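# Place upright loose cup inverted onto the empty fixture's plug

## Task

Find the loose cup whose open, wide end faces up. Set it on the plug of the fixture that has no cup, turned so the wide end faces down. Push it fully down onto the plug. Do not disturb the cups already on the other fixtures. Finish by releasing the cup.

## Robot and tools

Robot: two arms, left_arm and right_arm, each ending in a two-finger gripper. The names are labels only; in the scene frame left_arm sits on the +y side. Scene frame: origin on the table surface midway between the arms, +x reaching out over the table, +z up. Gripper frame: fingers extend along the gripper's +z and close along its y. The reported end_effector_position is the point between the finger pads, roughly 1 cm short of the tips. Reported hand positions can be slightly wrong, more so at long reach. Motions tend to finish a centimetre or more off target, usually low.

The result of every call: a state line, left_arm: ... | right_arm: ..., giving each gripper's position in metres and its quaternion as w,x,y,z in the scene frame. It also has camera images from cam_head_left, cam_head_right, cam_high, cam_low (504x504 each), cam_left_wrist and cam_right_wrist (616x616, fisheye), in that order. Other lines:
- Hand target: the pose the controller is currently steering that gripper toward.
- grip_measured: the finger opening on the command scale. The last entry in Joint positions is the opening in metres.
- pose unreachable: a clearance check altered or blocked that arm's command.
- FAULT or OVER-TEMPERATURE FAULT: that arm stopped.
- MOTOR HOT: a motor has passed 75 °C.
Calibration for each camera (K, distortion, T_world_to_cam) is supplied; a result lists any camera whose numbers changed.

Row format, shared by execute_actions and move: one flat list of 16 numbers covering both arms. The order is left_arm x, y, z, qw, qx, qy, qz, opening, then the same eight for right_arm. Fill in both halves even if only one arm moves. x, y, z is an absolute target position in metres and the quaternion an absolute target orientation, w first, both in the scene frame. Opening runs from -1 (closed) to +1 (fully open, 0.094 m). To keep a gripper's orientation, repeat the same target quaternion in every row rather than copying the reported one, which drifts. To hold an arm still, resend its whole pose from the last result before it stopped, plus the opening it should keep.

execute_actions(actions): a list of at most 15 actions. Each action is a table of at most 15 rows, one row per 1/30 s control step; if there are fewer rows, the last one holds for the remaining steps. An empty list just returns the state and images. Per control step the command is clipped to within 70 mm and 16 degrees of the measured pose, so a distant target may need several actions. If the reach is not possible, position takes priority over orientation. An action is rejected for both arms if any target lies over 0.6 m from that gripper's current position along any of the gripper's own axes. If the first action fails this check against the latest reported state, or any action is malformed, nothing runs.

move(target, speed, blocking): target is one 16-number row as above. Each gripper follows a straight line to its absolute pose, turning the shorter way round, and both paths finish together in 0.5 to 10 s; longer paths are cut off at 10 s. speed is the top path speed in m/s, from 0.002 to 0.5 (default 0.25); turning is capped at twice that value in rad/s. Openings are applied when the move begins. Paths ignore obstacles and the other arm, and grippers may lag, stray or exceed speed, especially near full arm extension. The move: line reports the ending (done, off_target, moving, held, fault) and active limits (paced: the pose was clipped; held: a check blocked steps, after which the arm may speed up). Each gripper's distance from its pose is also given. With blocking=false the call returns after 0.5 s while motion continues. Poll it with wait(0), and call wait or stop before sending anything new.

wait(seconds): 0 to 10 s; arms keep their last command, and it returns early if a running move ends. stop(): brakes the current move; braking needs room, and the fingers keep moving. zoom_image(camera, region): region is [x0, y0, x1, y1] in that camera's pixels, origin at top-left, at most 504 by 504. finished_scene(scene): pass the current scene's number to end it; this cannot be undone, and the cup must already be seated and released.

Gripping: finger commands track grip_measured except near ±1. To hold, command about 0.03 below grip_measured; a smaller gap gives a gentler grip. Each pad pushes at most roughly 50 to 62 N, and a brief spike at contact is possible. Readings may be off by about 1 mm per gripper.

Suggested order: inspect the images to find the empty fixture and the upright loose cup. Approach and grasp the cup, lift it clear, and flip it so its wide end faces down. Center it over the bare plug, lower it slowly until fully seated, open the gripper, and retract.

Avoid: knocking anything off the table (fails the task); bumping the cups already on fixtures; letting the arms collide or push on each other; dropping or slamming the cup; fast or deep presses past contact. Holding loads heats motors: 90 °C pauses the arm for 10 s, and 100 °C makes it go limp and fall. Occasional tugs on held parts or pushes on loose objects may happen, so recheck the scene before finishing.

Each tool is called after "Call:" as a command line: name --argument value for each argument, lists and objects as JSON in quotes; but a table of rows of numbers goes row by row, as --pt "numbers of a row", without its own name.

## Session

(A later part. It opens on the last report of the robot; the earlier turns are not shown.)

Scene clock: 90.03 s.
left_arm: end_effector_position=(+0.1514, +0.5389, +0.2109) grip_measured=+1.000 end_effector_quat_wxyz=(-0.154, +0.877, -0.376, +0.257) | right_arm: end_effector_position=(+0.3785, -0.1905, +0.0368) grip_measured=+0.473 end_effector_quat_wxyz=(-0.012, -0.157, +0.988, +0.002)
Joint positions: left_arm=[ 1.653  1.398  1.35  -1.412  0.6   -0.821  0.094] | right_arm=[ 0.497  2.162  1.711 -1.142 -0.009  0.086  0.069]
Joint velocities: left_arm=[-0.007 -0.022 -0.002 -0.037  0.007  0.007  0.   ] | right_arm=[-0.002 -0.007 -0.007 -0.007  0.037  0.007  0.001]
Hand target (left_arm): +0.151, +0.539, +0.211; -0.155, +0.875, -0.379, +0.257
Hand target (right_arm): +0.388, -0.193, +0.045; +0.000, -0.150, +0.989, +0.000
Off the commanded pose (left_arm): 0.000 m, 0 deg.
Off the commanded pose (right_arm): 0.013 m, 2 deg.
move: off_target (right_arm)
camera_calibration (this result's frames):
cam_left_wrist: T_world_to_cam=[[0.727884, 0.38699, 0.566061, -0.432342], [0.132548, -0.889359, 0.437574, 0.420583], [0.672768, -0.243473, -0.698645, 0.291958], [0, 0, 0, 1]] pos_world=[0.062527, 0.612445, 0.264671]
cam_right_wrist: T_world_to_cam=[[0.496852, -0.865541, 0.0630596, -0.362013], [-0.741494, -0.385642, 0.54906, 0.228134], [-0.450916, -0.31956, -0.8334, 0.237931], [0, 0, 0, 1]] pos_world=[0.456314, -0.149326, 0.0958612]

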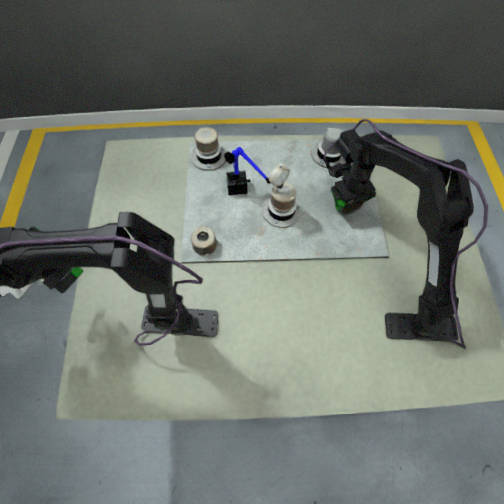

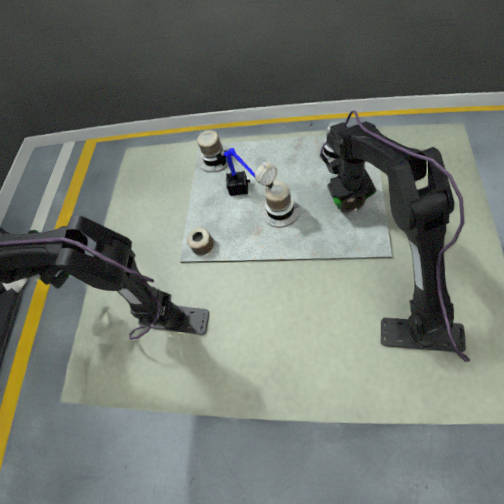

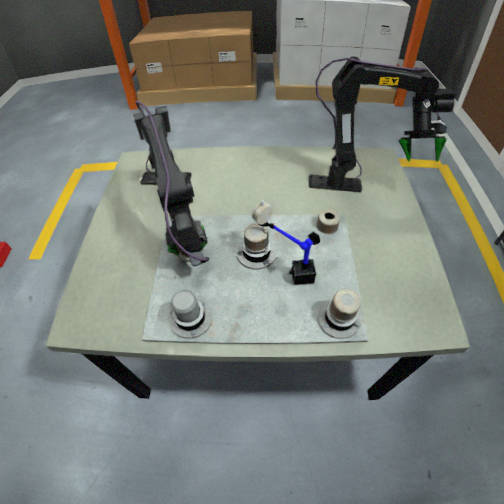

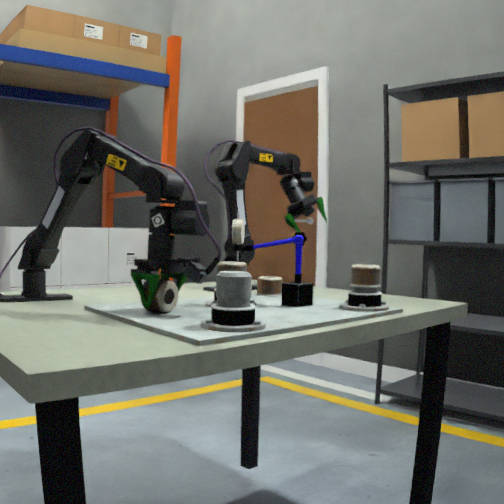

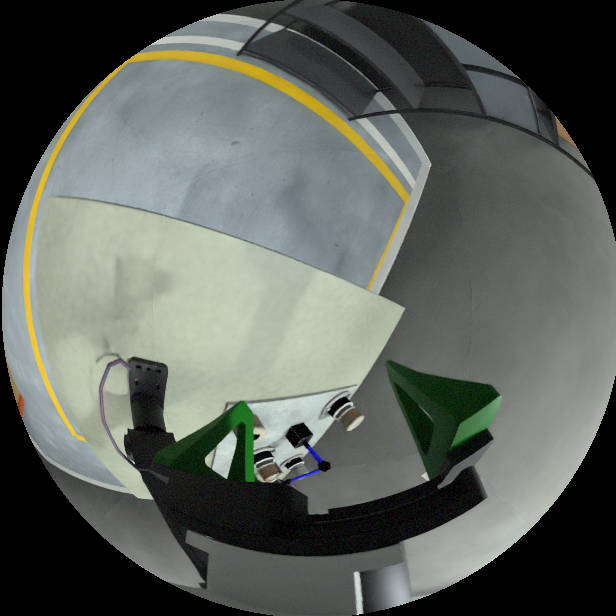

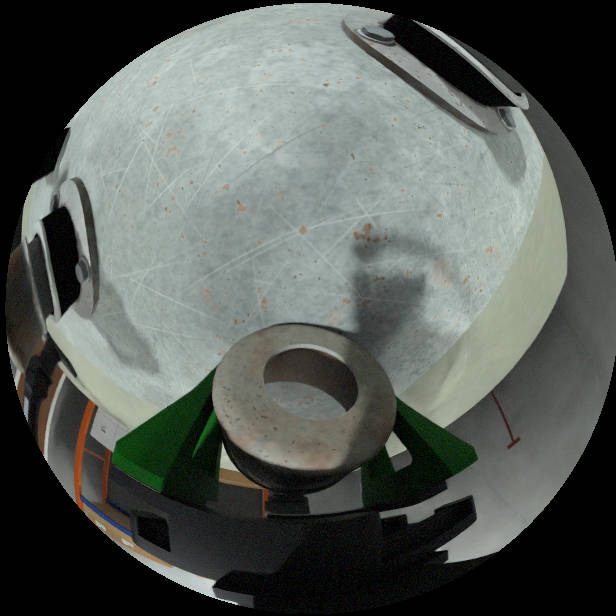

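Call:
move --target '[0.1514, 0.5389, 0.2109, -0.155, 0.875, -0.379, 0.257, 1, 0.44, -0.19, 0.18, 0.6944, -0.1336, 0.6944, 0.1336, 0.435]' --speed 0.2

Call:
move --target '[0.1514, 0.5389, 0.2109, -0.155, 0.875, -0.379, 0.257, 1, 0.58, -0.155, 0.18, 0.6944, -0.1336, 0.6944, 0.1336, 0.435]' --speed 0.15

Scene clock: 96.20 s.
left_arm: end_effector_position=(+0.1514, +0.5389, +0.2109) grip_measured=+1.000 end_effector_quat_wxyz=(-0.154, +0.877, -0.375, +0.257) | right_arm: end_effector_position=(+0.4400, -0.1871, +0.1628) grip_measured=+0.473 end_effector_quat_wxyz=(+0.671, -0.146, +0.716, +0.124)
Joint positions: left_arm=[ 1.653  1.398  1.35  -1.412  0.6   -0.822  0.094] | right_arm=[ 0.442  1.737  0.586  1.083 -0.038 -0.021  0.069]
Joint velocities: left_arm=[-0.002  0.007 -0.002 -0.007  0.007 -0.007  0.   ] | right_arm=[-0.002  0.022 -0.012  0.051 -0.037 -0.022 -0.001]
Hand target (left_arm): +0.151, +0.539, +0.211; -0.155, +0.875, -0.379, +0.257
Hand target (right_arm): +0.440, -0.189, +0.179; +0.695, -0.145, +0.693, +0.127
Off the commanded pose (left_arm): 0.000 m, 1 deg.
Off the commanded pose (right_arm): 0.017 m, 4 deg.
move: off_target (right_arm)
camera_calibration (this result's frames):
cam_left_wrist: T_world_to_cam=[[0.727608, 0.38769, 0.565936, -0.432651], [0.133079, -0.889087, 0.437967, 0.420273], [0.672961, -0.243354, -0.6985, 0.291835], [0, 0, 0, 1]] pos_world=[0.0624779, 0.612413, 0.264634]
cam_right_wrist: T_world_to_cam=[[0.308242, -0.924276, 0.225167, -0.351908], [-0.488606, -0.356906, -0.796167, 0.318933], [0.816242, 0.135394, -0.56162, -0.144916], [0, 0, 0, 1]] pos_world=[0.382592, -0.19181, 0.251775]

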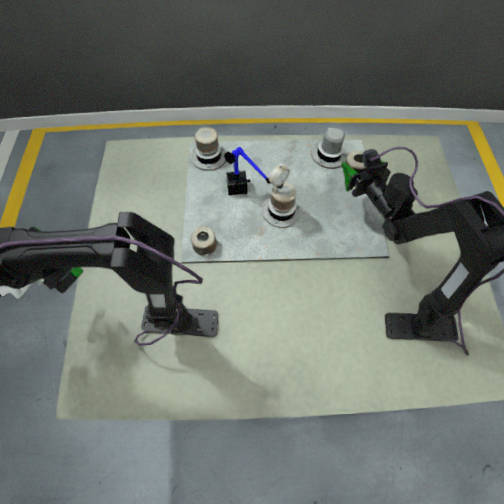

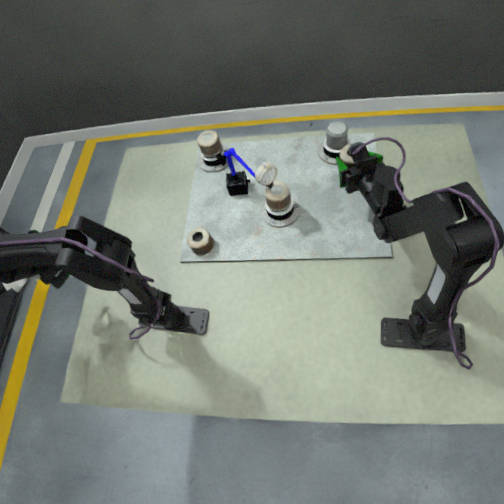

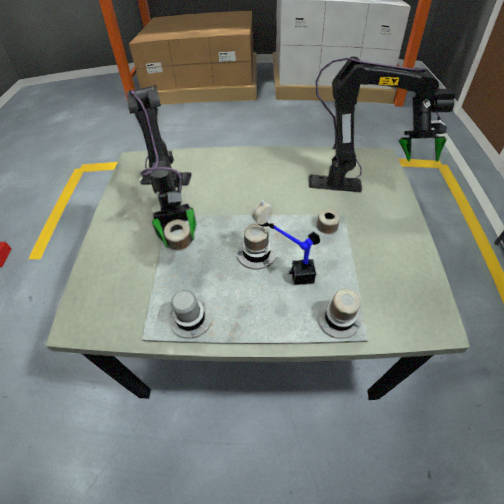

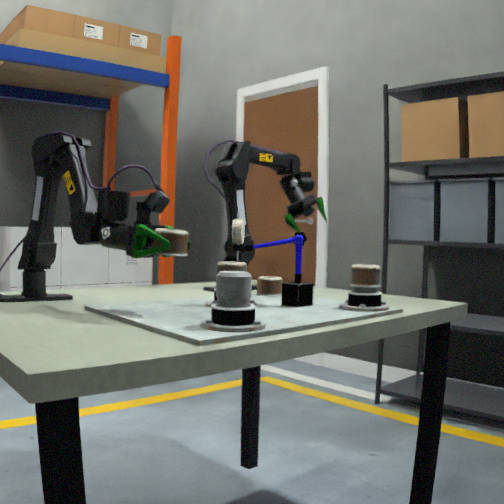

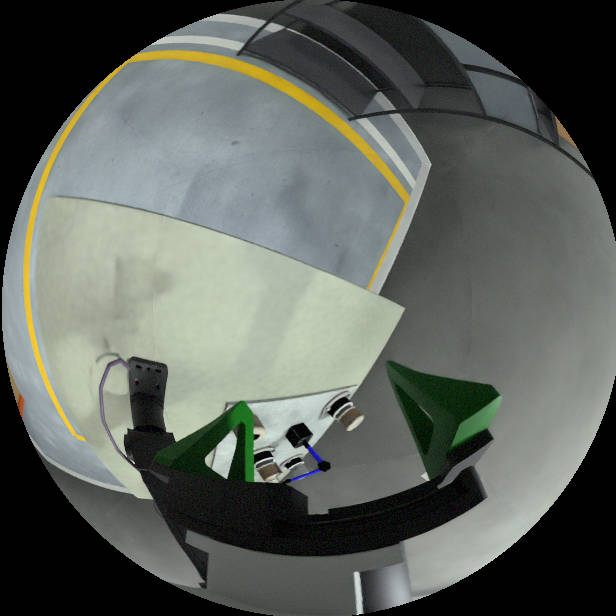

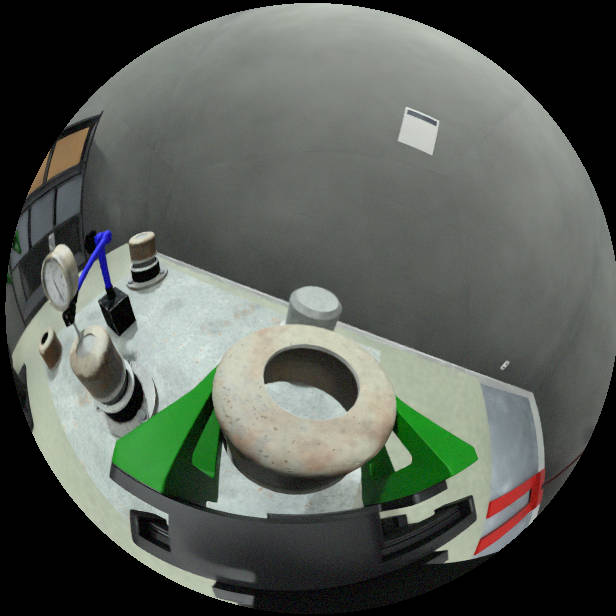

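Scene clock: 97.57 s.
left_arm: end_effector_position=(+0.1514, +0.5389, +0.2109) grip_measured=+1.000 end_effector_quat_wxyz=(-0.154, +0.877, -0.375, +0.257) | right_arm: end_effector_position=(+0.5685, -0.1541, +0.1450) grip_measured=+0.473 end_effector_quat_wxyz=(+0.662, -0.140, +0.726, +0.124)
Joint positions: left_arm=[ 1.653  1.398  1.35  -1.412  0.6   -0.822  0.094] | right_arm=[ 0.416  2.154  1.17   0.89  -0.056 -0.011  0.069]
Joint velocities: left_arm=[-0.022 -0.012  0.007  0.022 -0.051 -0.022  0.   ] | right_arm=[-0.012  0.017 -0.007  0.051 -0.022  0.022 -0.   ]
Hand target (left_arm): +0.151, +0.539, +0.211; -0.155, +0.875, -0.379, +0.257
Hand target (right_arm): +0.577, -0.154, +0.181; +0.694, -0.134, +0.695, +0.133
Off the commanded pose (left_arm): 0.000 m, 1 deg.
Off the commanded pose (right_arm): 0.037 m, 5 deg.
move: off_target (right_arm)
camera_calibration (this result's frames):
cam_left_wrist: T_world_to_cam=[[0.72747, 0.38804, 0.565873, -0.432806], [0.133344, -0.88895, 0.438163, 0.420118], [0.673058, -0.243295, -0.698427, 0.291773], [0, 0, 0, 1]] pos_world=[0.0624533, 0.612397, 0.264615]
cam_right_wrist: T_world_to_cam=[[0.305816, -0.927626, 0.214443, -0.354623], [-0.513928, -0.350436, -0.78299, 0.392884], [0.80147, 0.129243, -0.583902, -0.253555], [0, 0, 0, 1]] pos_world=[0.51358, -0.158507, 0.235619]

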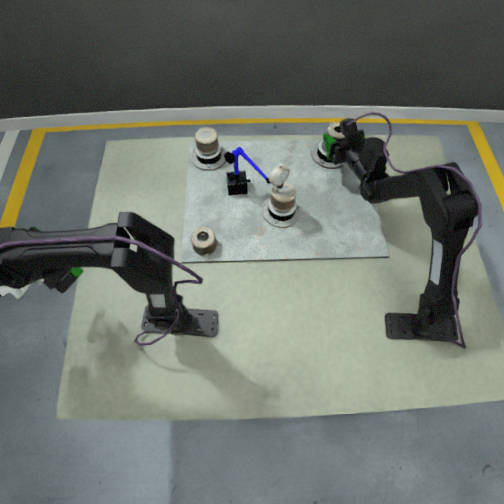

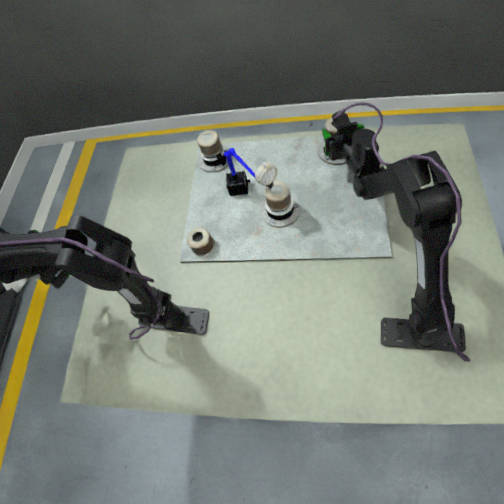

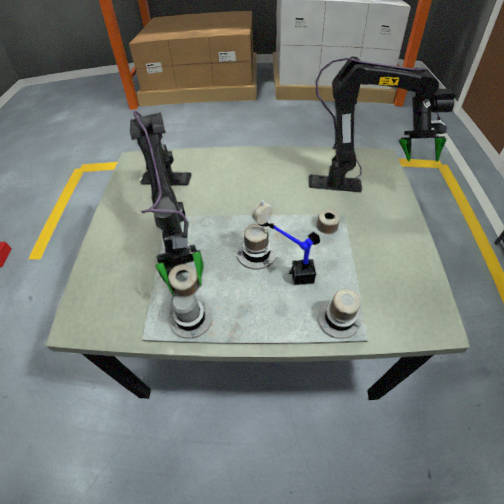

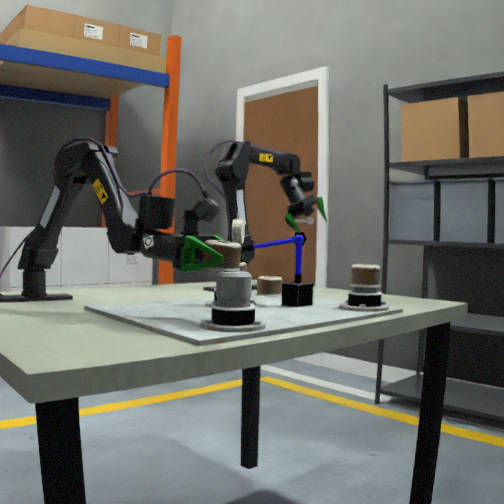

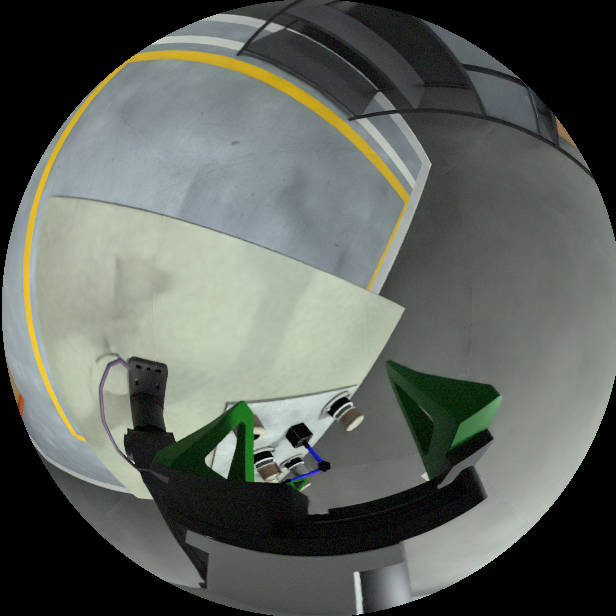

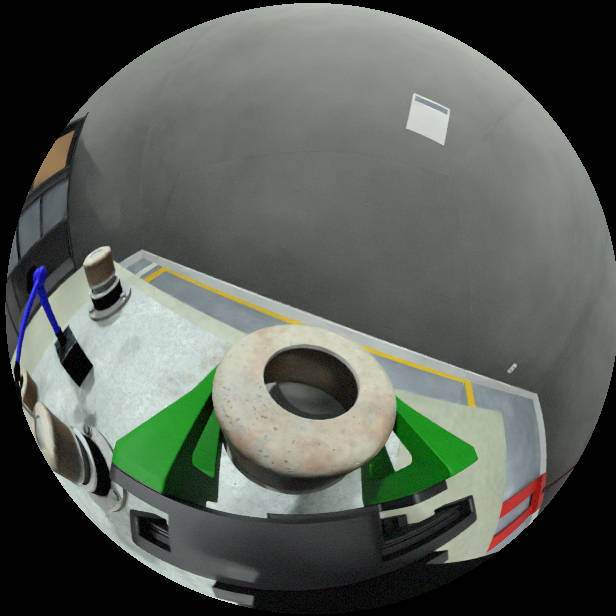

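Call:
zoom_image --camera "cam_low" --region '[160, 220, 300, 340]'

Call:
zoom_image --camera "cam_high" --region '[130, 230, 250, 350]'

Region (160, 220, 300, 340) of cam_low's 504x504 image, scaled by 3.600, with more detail than that image has; it fills the top 432 rows of this view, and the rest is white.

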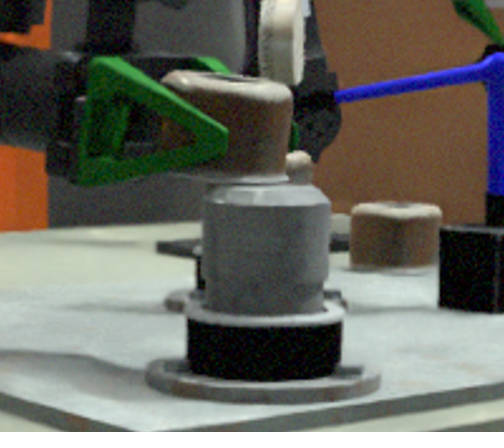

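Region (130, 230, 250, 350) of cam_high's 504x504 image, scaled by 4.200, with more detail than that image has.

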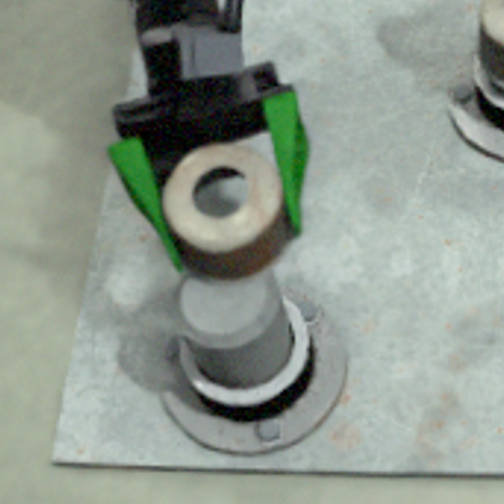

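Call:
move --target '[0.1514, 0.5389, 0.2109, -0.155, 0.875, -0.379, 0.257, 1, 0.615, -0.159, 0.20, 0.724, -0.1276, 0.6634, 0.1393, 0.435]' --speed 0.08

Call:
zoom_image --camera "cam_low" --region '[160, 220, 300, 340]'

Call:
zoom_image --camera "cam_high" --region '[130, 230, 250, 350]'

Scene clock: 101.63 s.
left_arm: end_effector_position=(+0.1514, +0.5389, +0.2109) grip_measured=+1.000 end_effector_quat_wxyz=(-0.154, +0.877, -0.375, +0.257) | right_arm: end_effector_position=(+0.6056, -0.1587, +0.1591) grip_measured=+0.473 end_effector_quat_wxyz=(+0.687, -0.134, +0.703, +0.129)
Joint positions: left_arm=[ 1.653  1.398  1.35  -1.412  0.6   -0.823  0.094] | right_arm=[ 0.381  2.257  1.34   0.894 -0.089 -0.004  0.069]
Joint velocities: left_arm=[-0.007  0.007 -0.002 -0.022  0.066  0.022  0.   ] | right_arm=[ 0.002  0.027  0.002 -0.022 -0.022  0.007  0.001]
Hand target (left_arm): +0.151, +0.539, +0.211; -0.155, +0.875, -0.379, +0.257
Hand target (right_arm): +0.612, -0.159, +0.200; +0.724, -0.129, +0.664, +0.137
Off the commanded pose (left_arm): 0.000 m, 1 deg.
Off the commanded pose (right_arm): 0.042 m, 6 deg.
move: off_target (right_arm)
camera_calibration (this result's frames):
cam_left_wrist: T_world_to_cam=[[0.727332, 0.38839, 0.56581, -0.43296], [0.133609, -0.888814, 0.438359, 0.419963], [0.673154, -0.243235, -0.698355, 0.291711], [0, 0, 0, 1]] pos_world=[0.0624288, 0.612381, 0.264597]
cam_right_wrist: T_world_to_cam=[[0.290434, -0.934279, 0.206813, -0.363822], [-0.462778, -0.326314, -0.82423, 0.400757], [0.837547, 0.143676, -0.527137, -0.303035], [0, 0, 0, 1]] pos_world=[0.544934, -0.1656, 0.245818]

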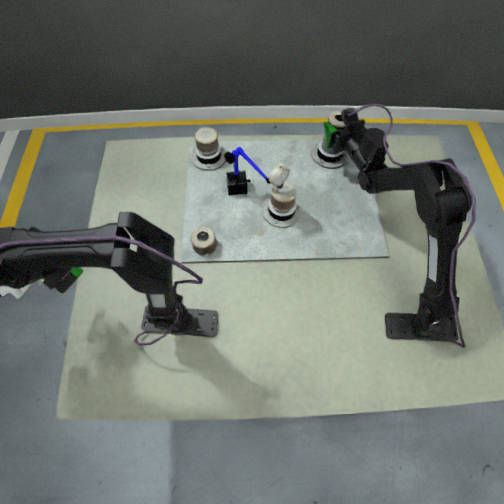

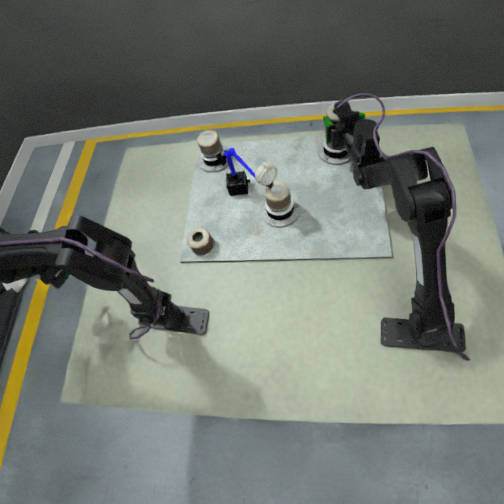

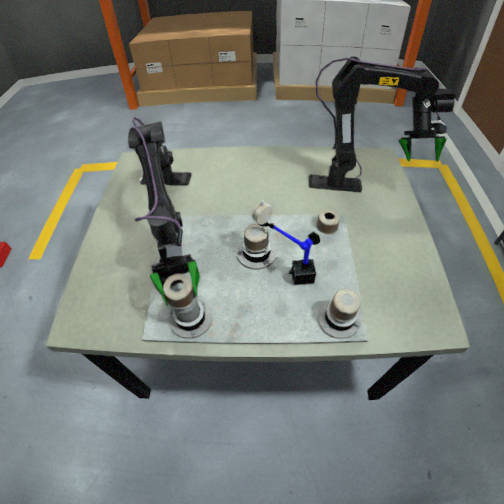

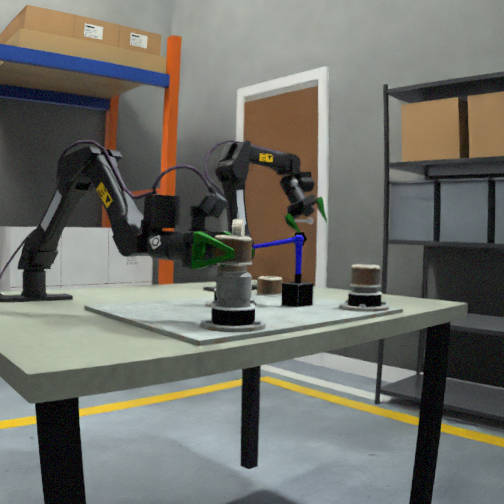

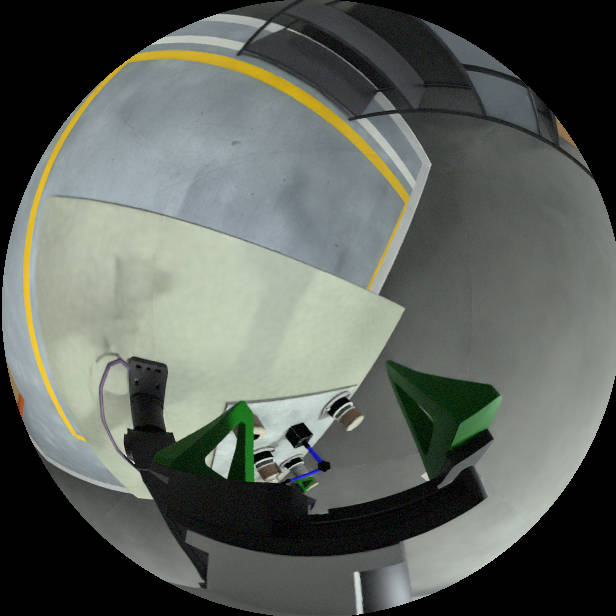

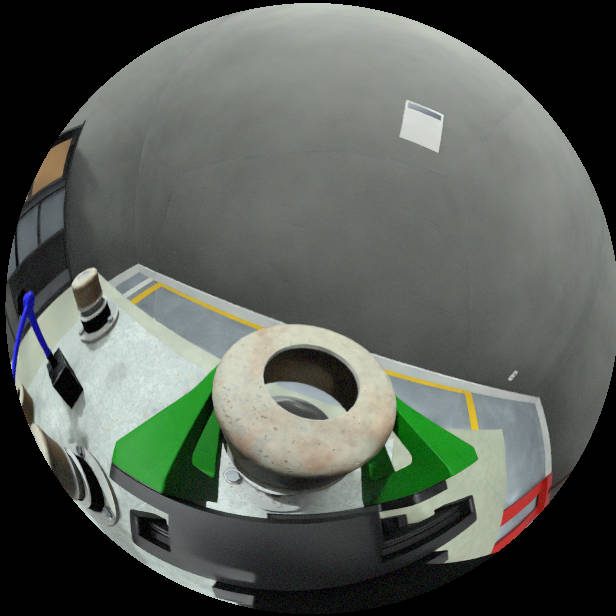

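Region (160, 220, 300, 340) of cam_low's 504x504 image, scaled by 3.600, with more detail than that image has; it fills the top 432 rows of this view, and the rest is white.

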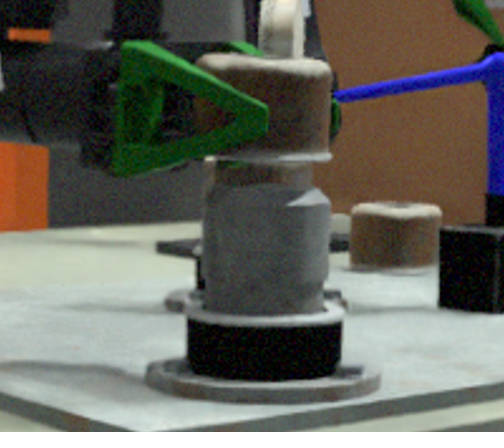

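Region (130, 230, 250, 350) of cam_high's 504x504 image, scaled by 4.200, with more detail than that image has.

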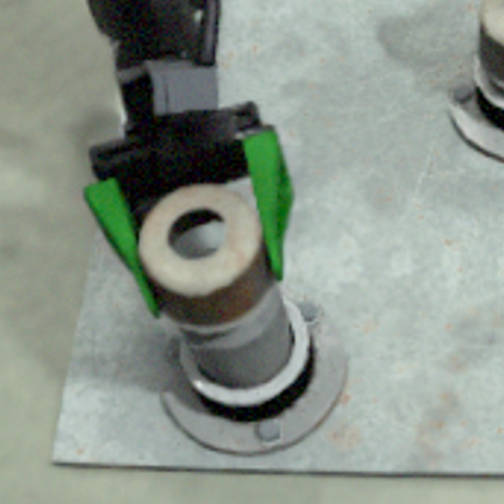

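Call:
move --target '[0.1514, 0.5389, 0.2109, -0.155, 0.875, -0.379, 0.257, 1, 0.612, -0.155, 0.18, 0.724, -0.1276, 0.6634, 0.1393, 0.435]' --speed 0.04

Call:
zoom_image --camera "cam_low" --region '[160, 220, 300, 340]'

Call:
zoom_image --camera "cam_high" --region '[130, 230, 250, 350]'

Scene clock: 105.60 s.
left_arm: end_effector_position=(+0.1514, +0.5389, +0.2109) grip_measured=+1.000 end_effector_quat_wxyz=(-0.154, +0.877, -0.375, +0.257) | right_arm: end_effector_position=(+0.6072, -0.1581, +0.1416) grip_measured=+0.473 end_effector_quat_wxyz=(+0.686, -0.133, +0.704, +0.130)
Joint positions: left_arm=[ 1.653  1.398  1.35  -1.412  0.6   -0.823  0.094] | right_arm=[ 0.381  2.303  1.34   0.938 -0.09  -0.003  0.069]
Joint velocities: left_arm=[-0.022 -0.007 -0.012  0.022  0.022 -0.022  0.   ] | right_arm=[-0.002 -0.007 -0.007  0.022 -0.037 -0.037  0.001]
Hand target (left_arm): +0.151, +0.539, +0.211; -0.155, +0.875, -0.379, +0.257
Hand target (right_arm): +0.610, -0.156, +0.179; +0.723, -0.128, +0.664, +0.138
Off the commanded pose (left_arm): 0.000 m, 1 deg.
Off the commanded pose (right_arm): 0.039 m, 6 deg.
move: off_target (right_arm)
camera_calibration (this result's frames):
cam_left_wrist: T_world_to_cam=[[0.727332, 0.38839, 0.56581, -0.43296], [0.133609, -0.888814, 0.438359, 0.419963], [0.673154, -0.243235, -0.698355, 0.291711], [0, 0, 0, 1]] pos_world=[0.0624288, 0.612381, 0.264597]
cam_right_wrist: T_world_to_cam=[[0.291776, -0.934285, 0.204887, -0.360641], [-0.465234, -0.325786, -0.823056, 0.388681], [0.835718, 0.144827, -0.529717, -0.31204], [0, 0, 0, 1]] pos_world=[0.546831, -0.165123, 0.228504]

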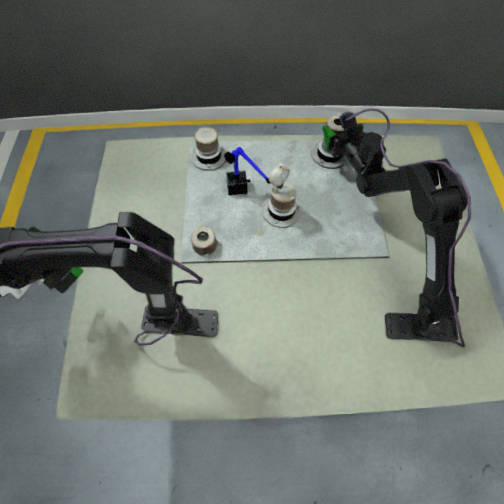

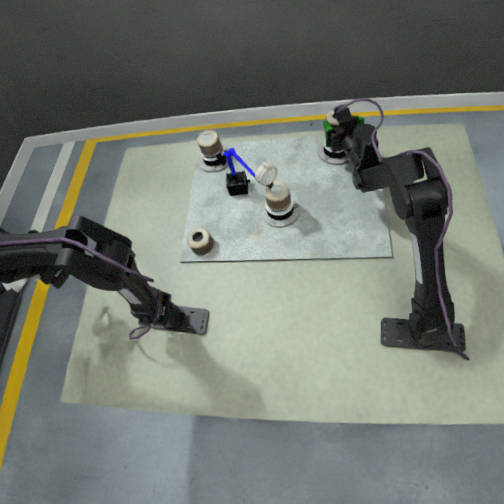

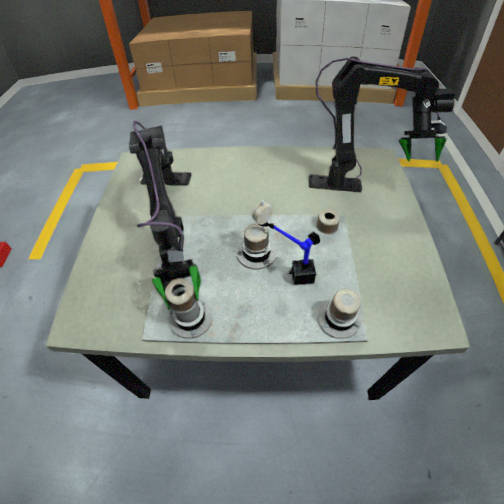

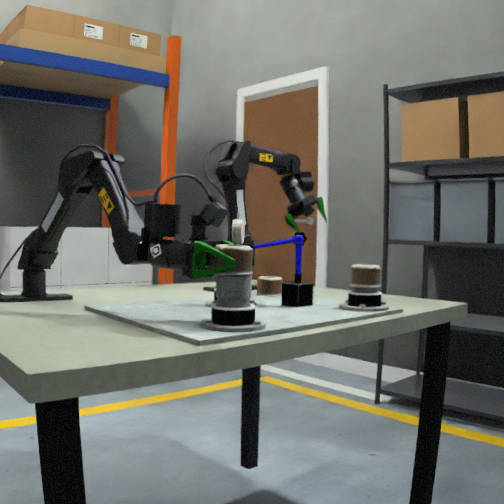

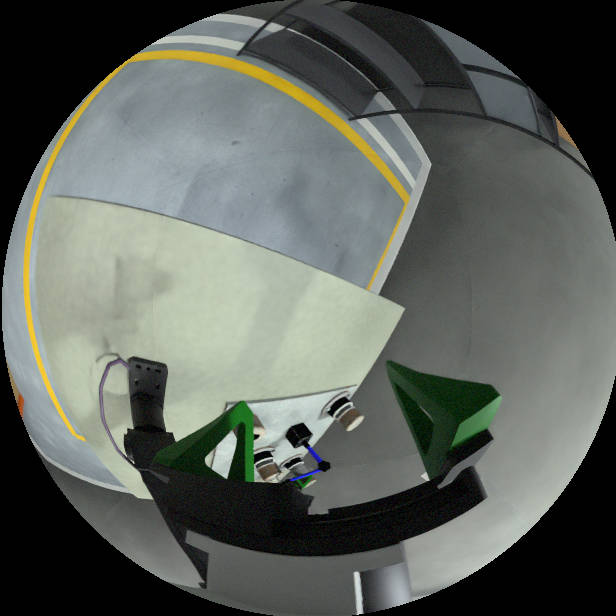

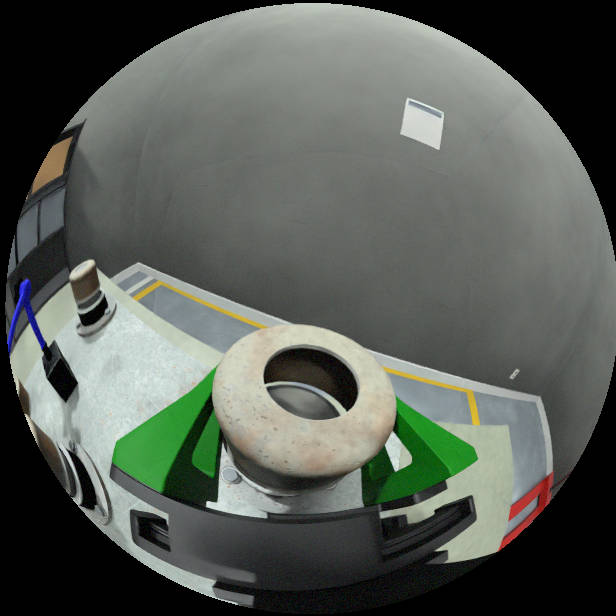

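Region (160, 220, 300, 340) of cam_low's 504x504 image, scaled by 3.600, with more detail than that image has; it fills the top 432 rows of this view, and the rest is white.

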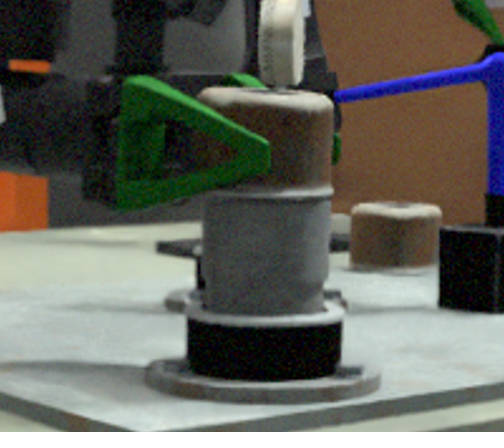

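Region (130, 230, 250, 350) of cam_high's 504x504 image, scaled by 4.200, with more detail than that image has.

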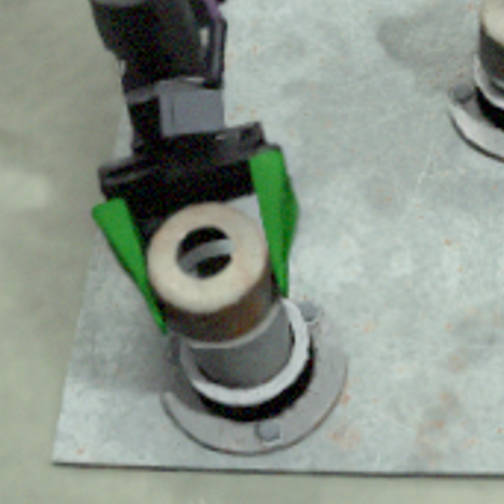

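Call:
move --target '[0.1514, 0.5389, 0.2109, -0.155, 0.875, -0.379, 0.257, 1, 0.612, -0.155, 0.155, 0.724, -0.1276, 0.6634, 0.1393, 0.435]' --speed 0.04

Call:
zoom_image --camera "cam_low" --region '[160, 220, 300, 340]'

Scene clock: 108.17 s.
left_arm: end_effector_position=(+0.1514, +0.5389, +0.2109) grip_measured=+1.000 end_effector_quat_wxyz=(-0.154, +0.877, -0.375, +0.258) | right_arm: end_effector_position=(+0.6083, -0.1578, +0.1336) grip_measured=+0.473 end_effector_quat_wxyz=(+0.703, -0.130, +0.686, +0.133)
Joint positions: left_arm=[ 1.653  1.398  1.35  -1.412  0.6   -0.823  0.094] | right_arm=[ 0.381  2.36   1.34   1.044 -0.09   0.001  0.069]
Joint velocities: left_arm=[ 0.007  0.002  0.007  0.007 -0.007 -0.007  0.   ] | right_arm=[ 0.007  0.012 -0.017  0.051 -0.037 -0.007 -0.001]
Hand target (left_arm): +0.151, +0.539, +0.211; -0.155, +0.875, -0.379, +0.257
Hand target (right_arm): +0.611, -0.155, +0.155; +0.724, -0.128, +0.664, +0.138
Off the commanded pose (left_arm): 0.000 m, 1 deg.
Off the commanded pose (right_arm): 0.022 m, 4 deg.
move: off_target (right_arm)
camera_calibration (this result's frames):
cam_left_wrist: T_world_to_cam=[[0.727194, 0.38874, 0.565748, -0.433115], [0.133874, -0.888677, 0.438555, 0.419808], [0.673251, -0.243176, -0.698283, 0.291649], [0, 0, 0, 1]] pos_world=[0.0624042, 0.612364, 0.264578]
cam_right_wrist: T_world_to_cam=[[0.282153, -0.937741, 0.202563, -0.353391], [-0.425737, -0.3116, -0.849502, 0.364376], [0.859731, 0.153451, -0.48715, -0.336157], [0, 0, 0, 1]] pos_world=[0.543843, -0.166266, 0.217364]

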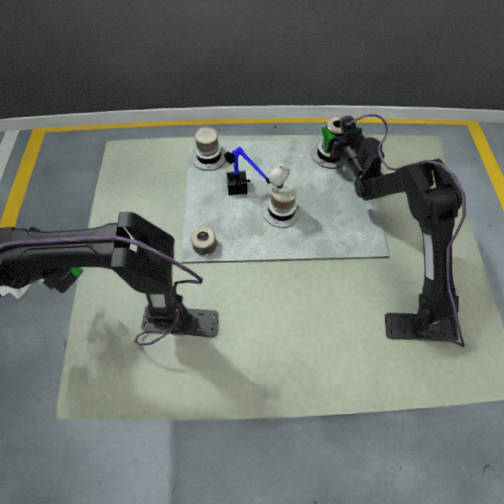

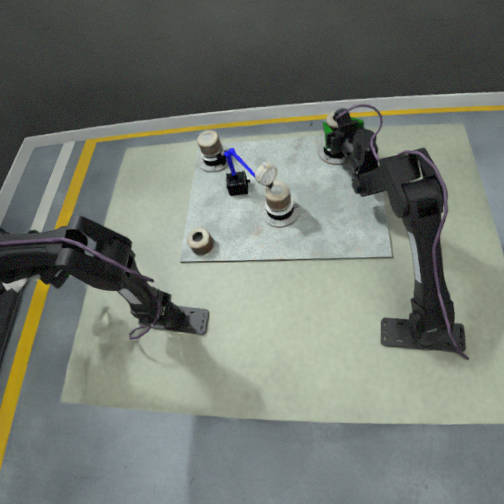

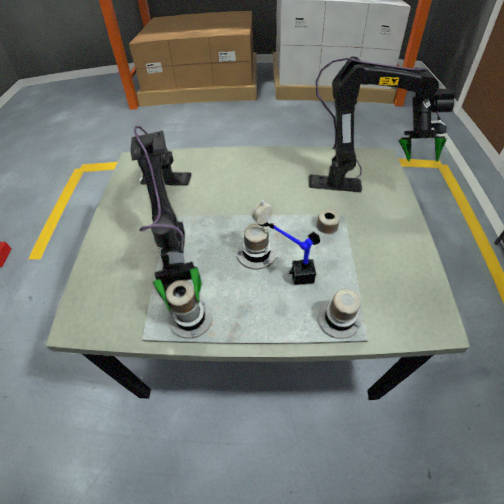

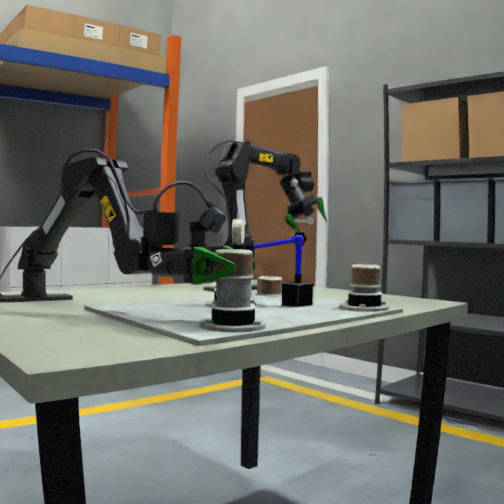

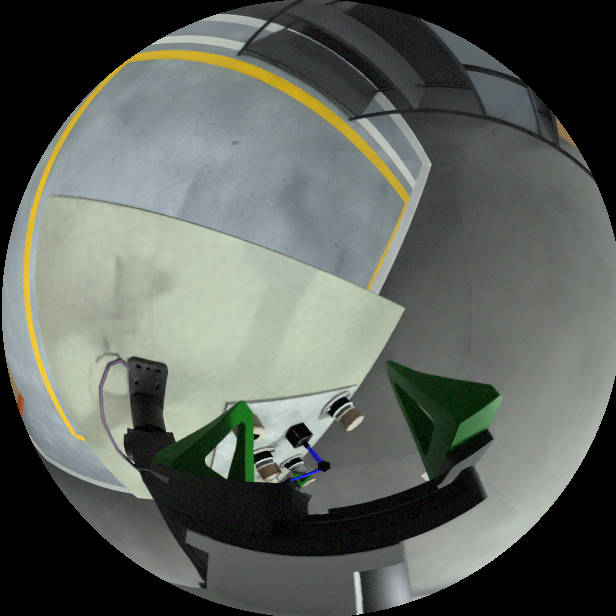

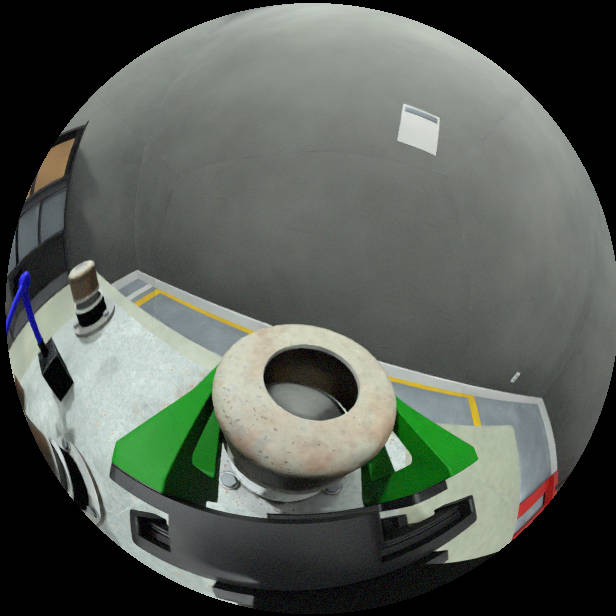

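Region (160, 220, 300, 340) of cam_low's 504x504 image, scaled by 3.600, with more detail than that image has; it fills the top 432 rows of this view, and the rest is white.

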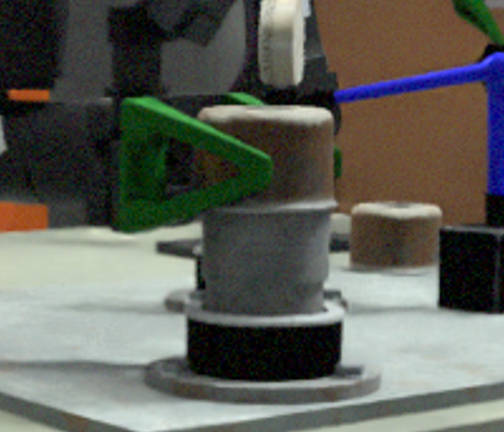

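Call:
move --target '[0.1514, 0.5389, 0.2109, -0.155, 0.875, -0.379, 0.257, 1, 0.610, -0.149, 0.15, 0.724, -0.1276, 0.6634, 0.1393, 0.435]' --speed 0.03

Call:
zoom_image --camera "cam_low" --region '[160, 220, 300, 340]'

Scene clock: 110.23 s.
left_arm: end_effector_position=(+0.1514, +0.5389, +0.2109) grip_measured=+1.000 end_effector_quat_wxyz=(-0.154, +0.877, -0.375, +0.258) | right_arm: end_effector_position=(+0.6080, -0.1567, +0.1324) grip_measured=+0.473 end_effector_quat_wxyz=(+0.707, -0.129, +0.682, +0.132)
Joint positions: left_arm=[ 1.653  1.398  1.35  -1.412  0.6   -0.823  0.094] | right_arm=[ 0.384  2.37   1.34   1.066 -0.084  0.001  0.069]
Joint velocities: left_arm=[ 0.007 -0.007  0.017 -0.037 -0.007 -0.022  0.   ] | right_arm=[-0.007 -0.017 -0.002 -0.051  0.007  0.022 -0.   ]
Hand target (left_arm): +0.151, +0.539, +0.211; -0.155, +0.875, -0.379, +0.257
Hand target (right_arm): +0.609, -0.149, +0.150; +0.724, -0.128, +0.663, +0.139
Off the commanded pose (left_arm): 0.000 m, 1 deg.
Off the commanded pose (right_arm): 0.019 m, 3 deg.
move: off_target (right_arm)
camera_calibration (this result's frames):
cam_left_wrist: T_world_to_cam=[[0.727056, 0.38909, 0.565685, -0.433269], [0.134139, -0.88854, 0.438752, 0.419652], [0.673347, -0.243116, -0.69821, 0.291587], [0, 0, 0, 1]] pos_world=[0.0623797, 0.612348, 0.26456]
cam_right_wrist: T_world_to_cam=[[0.277868, -0.939047, 0.202437, -0.349597], [-0.417441, -0.307836, -0.854974, 0.35987], [0.865178, 0.153064, -0.477534, -0.341283], [0, 0, 0, 1]] pos_world=[0.542637, -0.165269, 0.215477]

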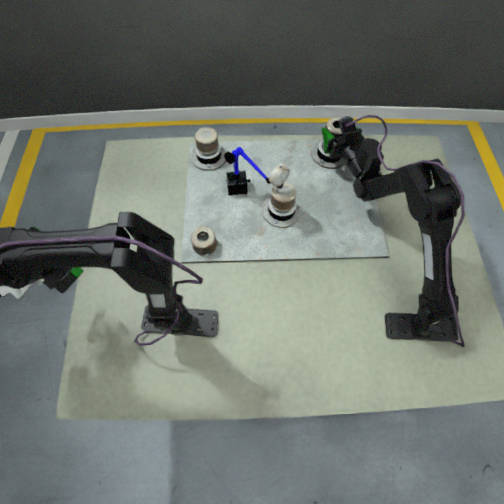

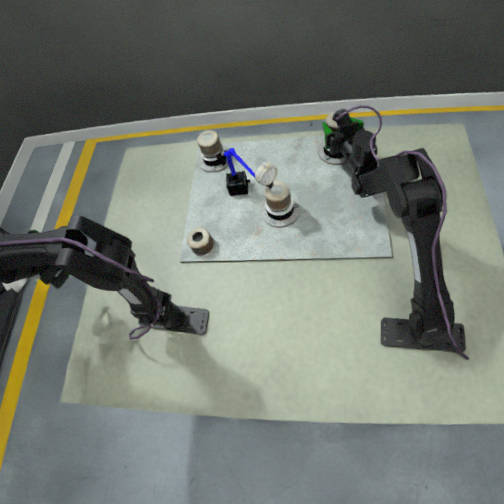

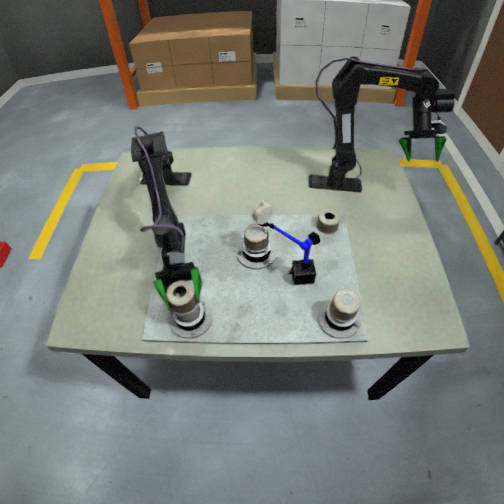

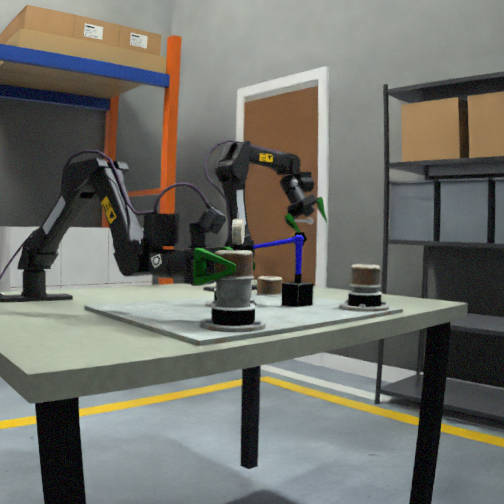

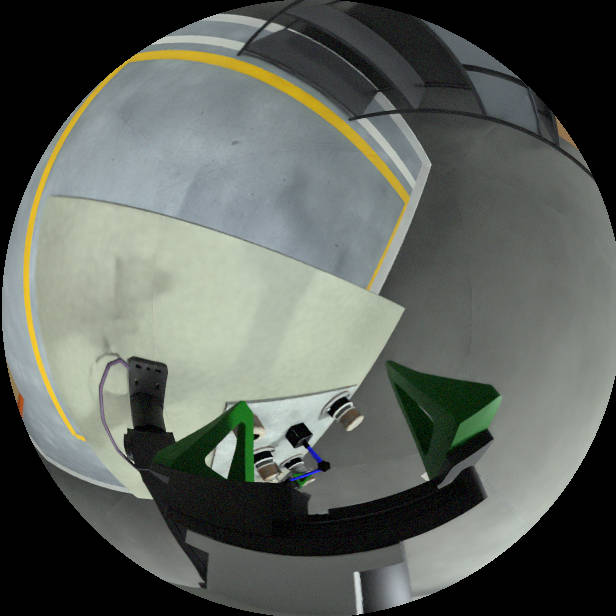

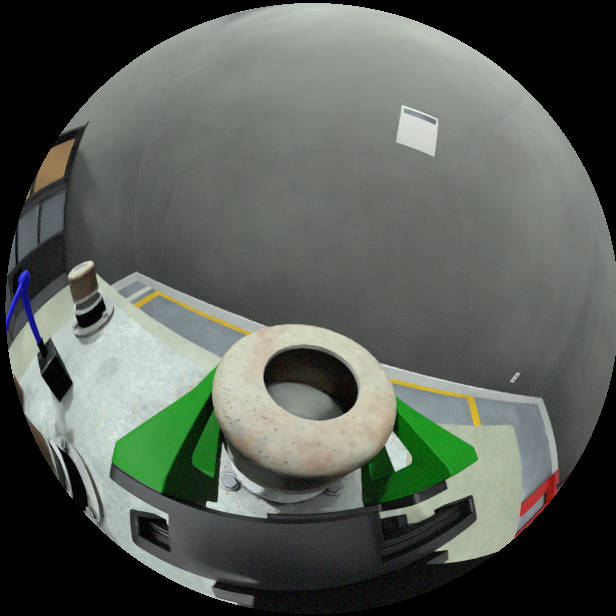

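Region (160, 220, 300, 340) of cam_low's 504x504 image, scaled by 3.600, with more detail than that image has; it fills the top 432 rows of this view, and the rest is white.

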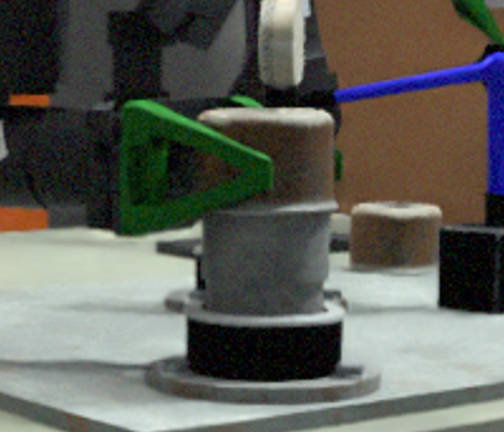

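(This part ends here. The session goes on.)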